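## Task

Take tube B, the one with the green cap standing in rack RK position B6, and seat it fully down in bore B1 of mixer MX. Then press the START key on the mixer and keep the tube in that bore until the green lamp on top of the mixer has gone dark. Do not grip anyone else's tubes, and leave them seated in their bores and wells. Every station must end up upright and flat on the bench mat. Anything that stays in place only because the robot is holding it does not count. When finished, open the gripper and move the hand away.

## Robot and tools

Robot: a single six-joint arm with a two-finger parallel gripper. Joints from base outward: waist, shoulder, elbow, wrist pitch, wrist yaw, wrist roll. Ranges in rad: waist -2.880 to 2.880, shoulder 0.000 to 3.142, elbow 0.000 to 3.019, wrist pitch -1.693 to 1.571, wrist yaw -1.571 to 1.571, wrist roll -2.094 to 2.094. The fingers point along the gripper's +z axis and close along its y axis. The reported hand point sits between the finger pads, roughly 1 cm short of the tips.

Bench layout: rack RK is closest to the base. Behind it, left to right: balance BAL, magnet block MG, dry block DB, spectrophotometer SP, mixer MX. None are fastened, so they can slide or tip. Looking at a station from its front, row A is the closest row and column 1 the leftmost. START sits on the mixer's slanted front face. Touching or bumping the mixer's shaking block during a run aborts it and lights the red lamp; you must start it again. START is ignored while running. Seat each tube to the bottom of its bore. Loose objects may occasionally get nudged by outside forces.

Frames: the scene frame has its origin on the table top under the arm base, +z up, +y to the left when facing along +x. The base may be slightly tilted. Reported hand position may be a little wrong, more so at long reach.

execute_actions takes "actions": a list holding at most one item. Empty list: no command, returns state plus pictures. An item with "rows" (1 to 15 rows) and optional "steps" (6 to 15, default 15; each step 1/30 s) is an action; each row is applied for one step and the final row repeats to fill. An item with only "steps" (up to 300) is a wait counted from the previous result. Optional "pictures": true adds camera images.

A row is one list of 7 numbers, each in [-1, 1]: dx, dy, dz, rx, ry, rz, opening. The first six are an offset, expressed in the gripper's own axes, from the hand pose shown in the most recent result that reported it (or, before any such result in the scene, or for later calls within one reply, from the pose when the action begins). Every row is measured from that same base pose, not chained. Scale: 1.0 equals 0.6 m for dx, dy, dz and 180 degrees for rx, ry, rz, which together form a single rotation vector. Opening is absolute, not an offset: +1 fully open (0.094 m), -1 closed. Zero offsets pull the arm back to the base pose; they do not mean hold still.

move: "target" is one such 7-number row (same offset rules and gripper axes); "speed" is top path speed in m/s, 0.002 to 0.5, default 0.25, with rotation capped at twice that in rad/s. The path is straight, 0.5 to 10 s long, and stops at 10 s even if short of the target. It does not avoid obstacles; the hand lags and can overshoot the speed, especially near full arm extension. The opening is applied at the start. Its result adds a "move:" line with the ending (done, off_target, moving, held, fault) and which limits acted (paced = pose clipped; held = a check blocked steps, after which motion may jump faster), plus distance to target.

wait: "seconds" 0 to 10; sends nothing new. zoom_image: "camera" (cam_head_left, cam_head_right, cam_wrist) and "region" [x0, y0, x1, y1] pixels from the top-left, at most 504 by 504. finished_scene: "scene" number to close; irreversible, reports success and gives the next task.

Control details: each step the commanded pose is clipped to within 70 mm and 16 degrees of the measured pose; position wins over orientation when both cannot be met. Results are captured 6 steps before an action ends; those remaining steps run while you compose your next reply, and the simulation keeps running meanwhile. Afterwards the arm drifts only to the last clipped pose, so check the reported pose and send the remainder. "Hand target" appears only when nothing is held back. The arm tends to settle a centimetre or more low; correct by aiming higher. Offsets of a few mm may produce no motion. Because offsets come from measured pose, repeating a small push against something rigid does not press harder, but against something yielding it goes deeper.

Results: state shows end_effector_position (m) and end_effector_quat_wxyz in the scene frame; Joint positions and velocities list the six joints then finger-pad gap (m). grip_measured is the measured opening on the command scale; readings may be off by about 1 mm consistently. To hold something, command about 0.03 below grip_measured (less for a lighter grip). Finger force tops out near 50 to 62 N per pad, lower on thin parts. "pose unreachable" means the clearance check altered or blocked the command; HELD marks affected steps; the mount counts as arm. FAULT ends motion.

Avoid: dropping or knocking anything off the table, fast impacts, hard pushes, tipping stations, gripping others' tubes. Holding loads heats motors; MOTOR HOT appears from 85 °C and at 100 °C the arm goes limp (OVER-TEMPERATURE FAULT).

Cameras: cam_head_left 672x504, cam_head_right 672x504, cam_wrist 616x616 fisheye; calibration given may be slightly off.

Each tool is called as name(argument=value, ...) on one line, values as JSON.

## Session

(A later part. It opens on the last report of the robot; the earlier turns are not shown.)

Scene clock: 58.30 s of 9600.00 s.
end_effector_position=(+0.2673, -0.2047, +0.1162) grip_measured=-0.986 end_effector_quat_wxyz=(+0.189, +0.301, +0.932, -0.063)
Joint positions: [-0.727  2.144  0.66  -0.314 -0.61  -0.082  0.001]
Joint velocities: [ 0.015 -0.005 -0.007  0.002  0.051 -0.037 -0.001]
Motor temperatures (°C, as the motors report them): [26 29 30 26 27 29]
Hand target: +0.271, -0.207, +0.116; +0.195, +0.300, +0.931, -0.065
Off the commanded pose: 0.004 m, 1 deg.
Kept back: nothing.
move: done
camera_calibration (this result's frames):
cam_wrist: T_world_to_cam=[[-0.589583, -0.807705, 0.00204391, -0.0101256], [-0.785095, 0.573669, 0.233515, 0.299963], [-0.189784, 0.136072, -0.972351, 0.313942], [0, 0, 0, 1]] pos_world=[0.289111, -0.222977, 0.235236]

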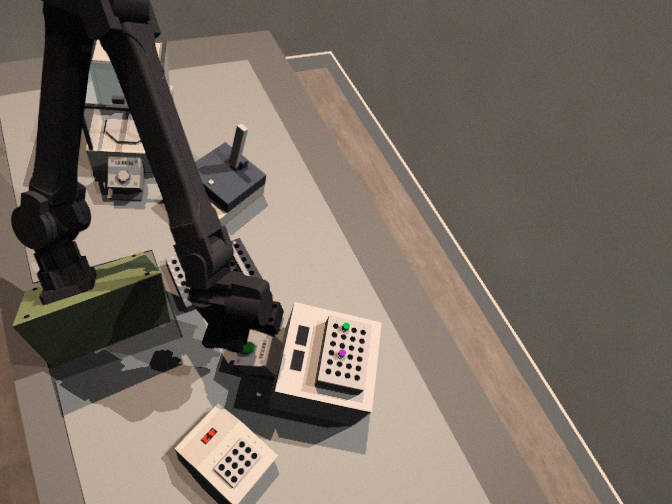

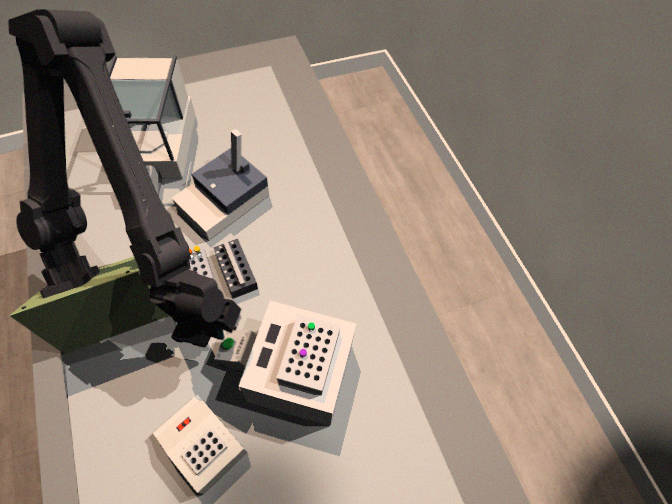

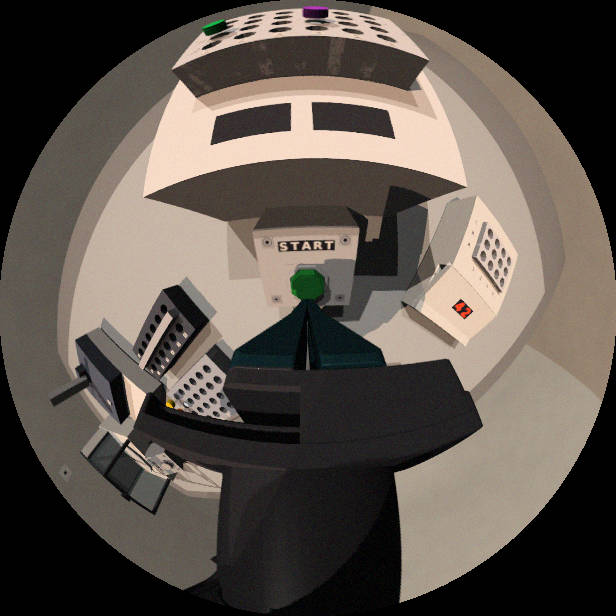

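execute_actions(actions=[{"rows": [[-0.007,0,0.006,0,-0.004,0,-1],[-0.0075,0,0.010,0,-0.004,0,-1],[-0.008,0,0.014,0,-0.004,0,-1],[-0.0085,0,0.018,0,-0.004,0,-1],[-0.009,0,0.022,0,-0.004,0,-1],[-0.0095,0,0.026,0,-0.004,0,-1],[-0.010,0,0.029,0,-0.004,0,-1],[-0.0105,0,0.032,0,-0.004,0,-1],[-0.011,0,0.035,0,-0.004,0,-1],[-0.011,0,0.037,0,-0.004,0,-1],[-0.011,0,0.039,0,-0.004,0,-1],[-0.011,0,0.041,0,-0.004,0,-1],[-0.011,0,0.043,0,-0.004,0,-1],[-0.011,0,0.045,0,-0.004,0,-1],[-0.011,0,0.047,0,-0.004,0,-1]], "steps": 15}])

execute_actions(actions=[{"steps": 12}], pictures=true)

Scene clock: 58.97 s of 9600.00 s.
end_effector_position=(+0.2721, -0.2083, +0.1064) grip_measured=-0.986 end_effector_quat_wxyz=(+0.193, +0.301, +0.932, -0.063)
Joint positions: [-0.707  2.175  0.66  -0.26  -0.618 -0.053  0.001]
Joint velocities: [ 0.142  0.2   -0.002  0.198 -0.066  0.154  0.   ]
Motor temperatures (°C, as the motors report them): [26 29 30 26 27 29]
Steps of this call (steps 1 to 11: nothing new was sent; steps 12 to 20: the first 9 steps of this action). Readings (end_effector_position):
12: (+0.2675, -0.2048, +0.1162)
13: (+0.2678, -0.2050, +0.1163)
15: (+0.2693, -0.2062, +0.1161)
19: (+0.2719, -0.2081, +0.1091)
20: the state above

Scene clock: 59.37 s of 9600.00 s.
end_effector_position=(+0.2735, -0.2094, +0.0953) grip_measured=-0.986 end_effector_quat_wxyz=(+0.189, +0.307, +0.931, -0.060)
Joint positions: [-0.686  2.204  0.66  -0.227 -0.622 -0.021  0.001]
Joint velocities: [-0.024 -0.005  0.017  0.002  0.066 -0.022  0.001]
Motor temperatures (°C, as the motors report them): [26 29 30 26 27 29]
Hand target: +0.281, -0.214, +0.093; +0.195, +0.301, +0.931, -0.064
Off the commanded pose: 0.010 m, 1 deg.
Kept back: nothing.
Steps of this call (steps 1 to 6: the last 6 steps of your previous action; steps 7 to 12: nothing new was sent). Readings (end_effector_position):
1: (+0.2722, -0.2085, +0.1037)
2: (+0.2724, -0.2086, +0.1013)
4: (+0.2726, -0.2089, +0.0973)
8: (+0.2735, -0.2095, +0.0953)
12: the state above
camera_calibration (this result's frames):
cam_wrist: T_world_to_cam=[[-0.597904, -0.801547, -0.005782, -0.00591499], [-0.779897, 0.580059, 0.235141, 0.312192], [-0.185123, 0.145101, -0.971944, 0.296007], [0, 0, 0, 1]] pos_world=[0.294739, -0.228782, 0.214259]

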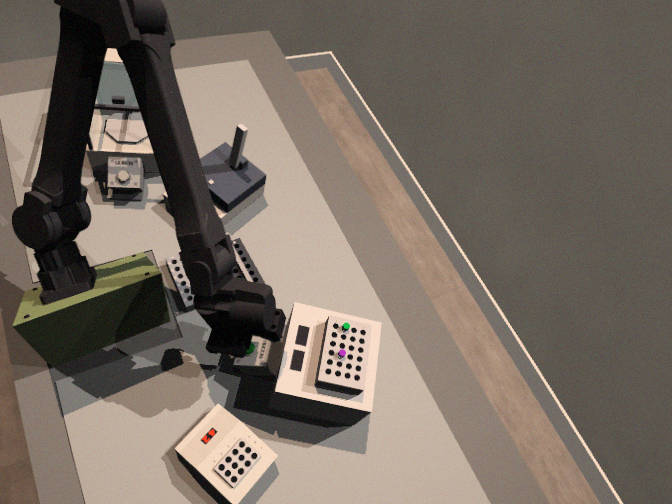

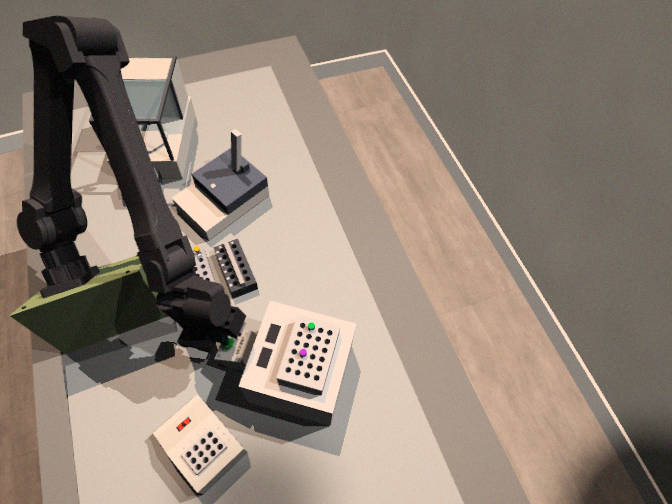

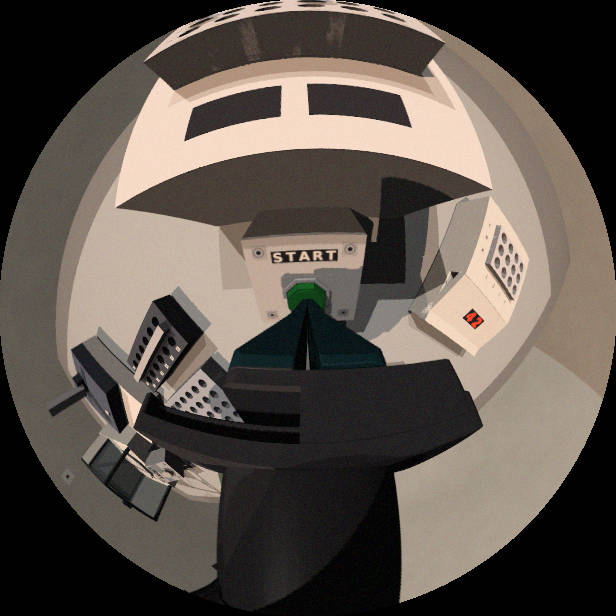

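execute_actions(actions=[{"rows": [[-0.0127,0,0.0115,0,-0.004,-0.004,-1],[-0.0127,0,0.013,0,-0.004,-0.004,-1],[-0.0127,0,0.0145,0,-0.004,-0.004,-1],[-0.0127,0,0.016,0,-0.004,-0.004,-1],[-0.0127,0,0.0175,0,-0.004,-0.004,-1],[-0.0127,0,0.019,0,-0.004,-0.004,-1],[-0.0127,0,0.0205,0,-0.004,-0.004,-1],[-0.0127,0,0.022,0,-0.004,-0.004,-1],[-0.0127,0,0.0235,0,-0.004,-0.004,-1],[-0.0127,0,0.025,0,-0.004,-0.004,-1],[-0.0127,0,0.0265,0,-0.004,-0.004,-1],[-0.0127,0,0.028,0,-0.004,-0.004,-1]], "steps": 12}])

execute_actions(actions=[{"steps": 12}], pictures=true)

Scene clock: 59.90 s of 9600.00 s.
end_effector_position=(+0.2741, -0.2100, +0.0937) grip_measured=-0.986 end_effector_quat_wxyz=(+0.191, +0.308, +0.930, -0.058)
Joint positions: [-0.685  2.21   0.66  -0.218 -0.626 -0.015  0.001]
Joint velocities: [ 0.034  0.054 -0.002  0.085  0.007 -0.007 -0.001]
Motor temperatures (°C, as the motors report them): [26 29 30 26 27 29]
Steps of this call (steps 1 to 10: nothing new was sent; steps 11 to 16: the first 6 steps of this action). Readings (end_effector_position):
11: (+0.2735, -0.2094, +0.0953)
12: (+0.2735, -0.2095, +0.0950)
14: (+0.2738, -0.2097, +0.0947)
16: the state above

Scene clock: 60.30 s of 9600.00 s.
end_effector_position=(+0.2757, -0.2109, +0.0905) grip_measured=-0.986 end_effector_quat_wxyz=(+0.192, +0.311, +0.929, -0.057)
Joint positions: [-0.678  2.22   0.66  -0.2   -0.629  0.001  0.001]
Joint velocities: [ 0.005  0.005 -0.027  0.002  0.022  0.051 -0.001]
Motor temperatures (°C, as the motors report them): [26 29 30 26 27 29]
Hand target: +0.284, -0.217, +0.083; +0.195, +0.300, +0.932, -0.063
Off the commanded pose: 0.013 m, 1 deg.
Kept back: nothing.
Steps of this call (steps 1 to 6: the last 6 steps of your previous action; steps 7 to 12: nothing new was sent). Readings (end_effector_position):
1: (+0.2744, -0.2101, +0.0932)
2: (+0.2745, -0.2103, +0.0926)
4: (+0.2751, -0.2106, +0.0915)
8: (+0.2757, -0.2109, +0.0905)
12: the state above
camera_calibration (this result's frames):
cam_wrist: T_world_to_cam=[[-0.602827, -0.797747, -0.0140938, -0.00295255], [-0.778184, 0.583961, 0.231127, 0.316591], [-0.176151, 0.150297, -0.972822, 0.290687], [0, 0, 0, 1]] pos_world=[0.295791, -0.230921, 0.209572]

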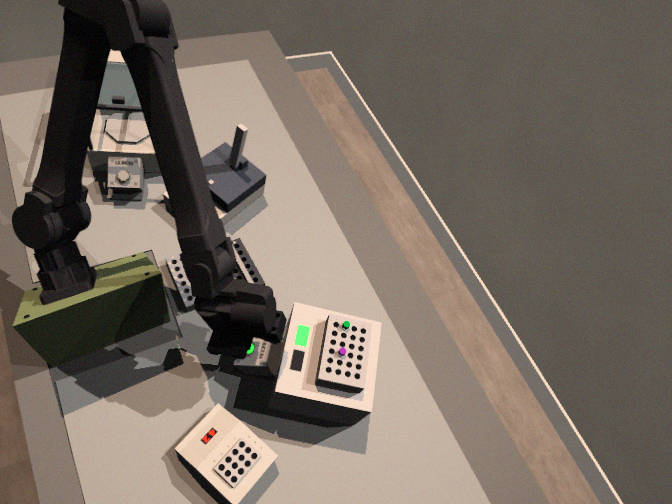

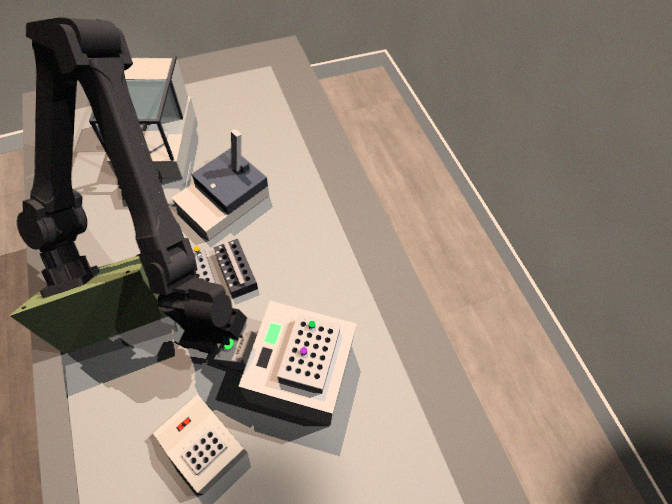

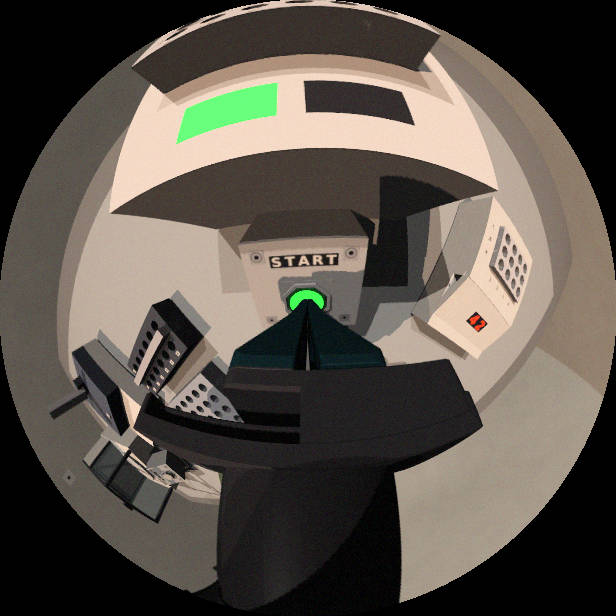

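The green lamp is on. Retreating along the gripper axis.

move(target=[0, 0, -0.22, 0, 0, 0, -1], speed=0.1)

wait(seconds=8)

Scene clock: 62.23 s of 9600.00 s.
end_effector_position=(+0.2191, -0.1707, +0.1909) grip_measured=-0.986 end_effector_quat_wxyz=(+0.175, +0.325, +0.928, -0.047)
Joint positions: [-0.913  1.912  0.662 -0.713 -0.558 -0.27   0.001]
Joint velocities: [ 0.005 -0.005 -0.002 -0.017  0.007 -0.007 -0.001]
Motor temperatures (°C, as the motors report them): [26 29 30 26 27 29]
Hand target: +0.231, -0.182, +0.214; +0.191, +0.312, +0.929, -0.060
Off the commanded pose: 0.027 m, 3 deg.
Kept back: nothing.
move: off_target
camera_calibration (this result's frames):
cam_wrist: T_world_to_cam=[[-0.623298, -0.781501, -0.0274967, 0.0062287], [-0.757164, 0.594353, 0.271013, 0.2154], [-0.195454, 0.189742, -0.962183, 0.381236], [0, 0, 0, 1]] pos_world=[0.241489, -0.195492, 0.308614]

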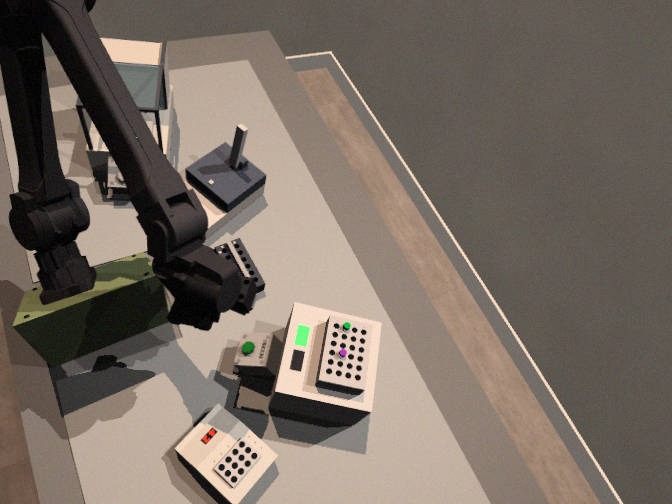

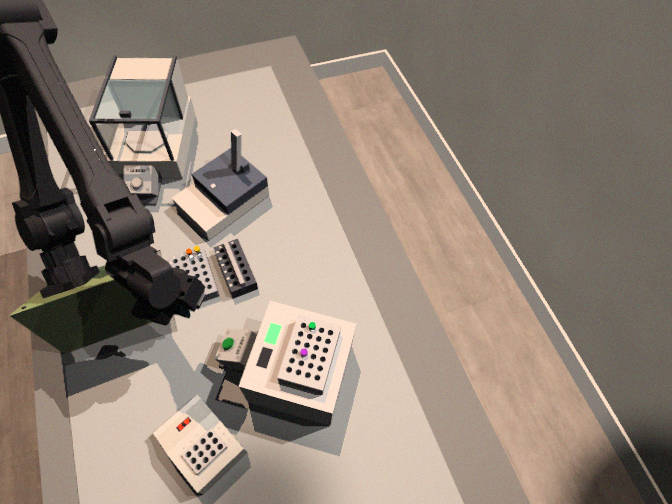

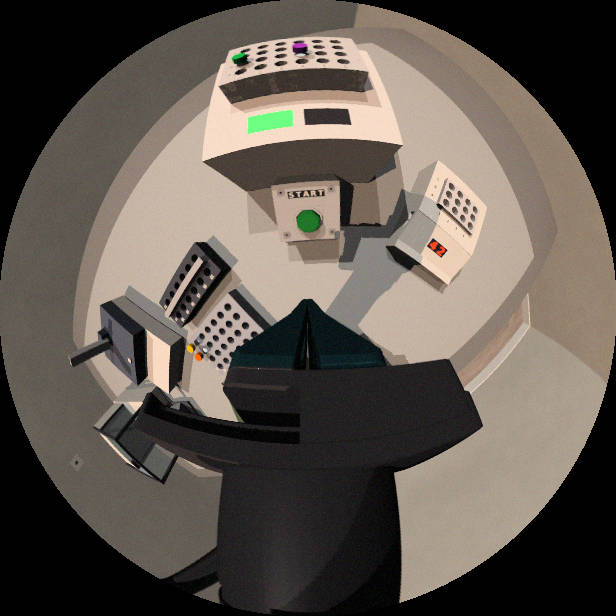

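Scene clock: 70.23 s of 9600.00 s.
end_effector_position=(+0.2190, -0.1707, +0.1908) grip_measured=-0.986 end_effector_quat_wxyz=(+0.174, +0.324, +0.929, -0.047)
Joint positions: [-0.913  1.912  0.662 -0.714 -0.558 -0.274  0.001]
Joint velocities: [-0.005 -0.005 -0.022 -0.002 -0.007  0.007 -0.   ]
Motor temperatures (°C, as the motors report them): [26 28 31 26 27 29]
Hand target: +0.231, -0.182, +0.214; +0.191, +0.312, +0.929, -0.060
Off the commanded pose: 0.027 m, 3 deg.
Kept back: nothing.
Steps of this call (steps 1 to 240: nothing new was sent). Readings (end_effector_position):
1: (+0.2191, -0.1707, +0.1909)
2: (+0.2190, -0.1707, +0.1908)
4: (+0.2190, -0.1707, +0.1908)
8: (+0.2190, -0.1707, +0.1908)
240: the state above
camera_calibration (this result's frames):
cam_wrist: T_world_to_cam=[[-0.621205, -0.783198, -0.0265659, 0.00532499], [-0.75856, 0.592462, 0.271249, 0.215273], [-0.196702, 0.188653, -0.962143, 0.381268], [0, 0, 0, 1]] pos_world=[0.241601, -0.195298, 0.308583]

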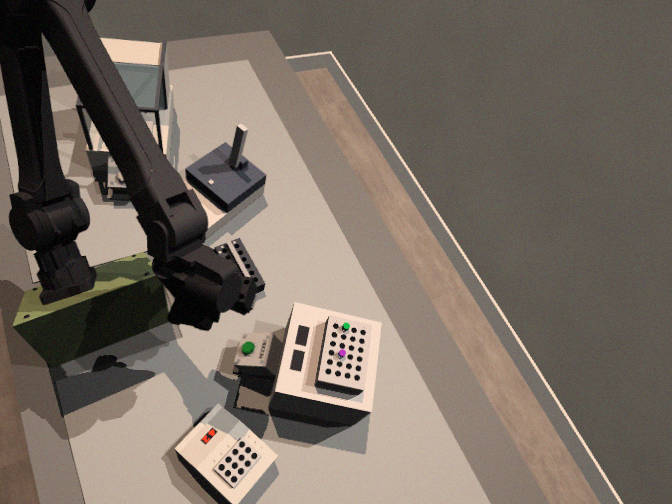

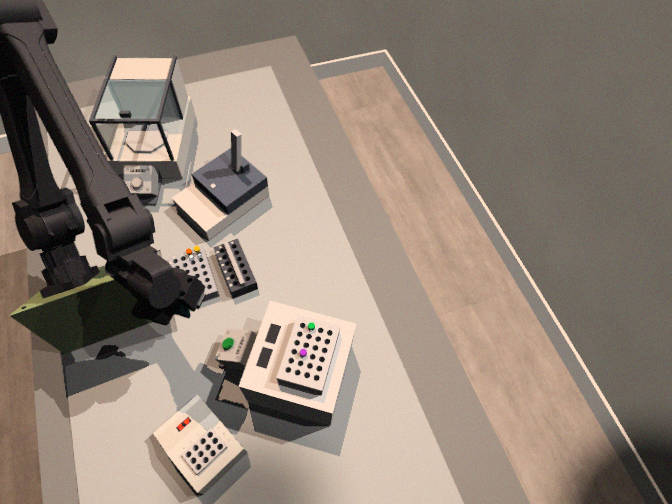

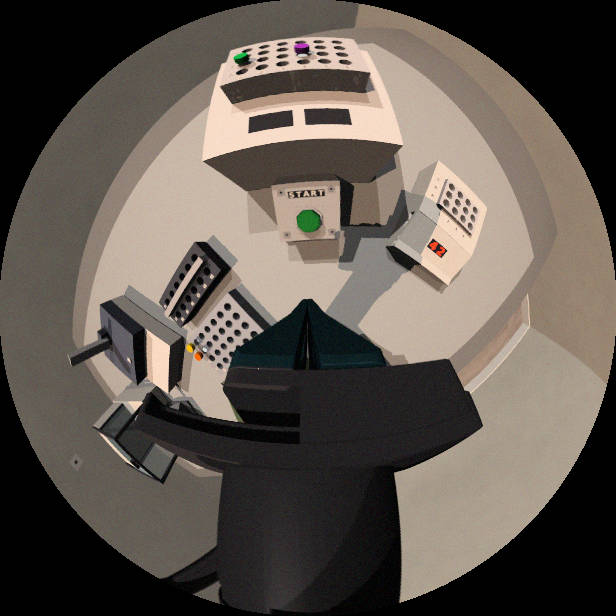

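The green lamp is out and the red lamp stayed off. I'll check how the tubes are seated before finishing.

zoom_image(camera="cam_wrist", region=[210, 25, 380, 135])

Region (210, 25, 380, 135) of cam_wrist's 616x616 image, scaled by 2.965, with more detail than that image has; it fills the top 326 rows of this view, and the rest is white.

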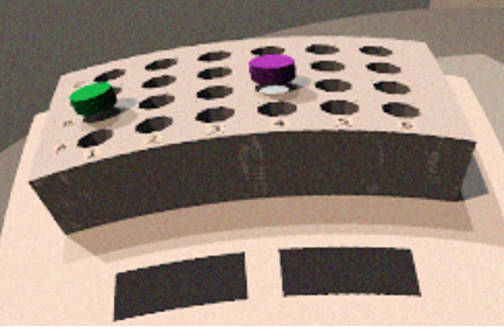

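finished_scene(scene=2)

The scene is finished: the task was done.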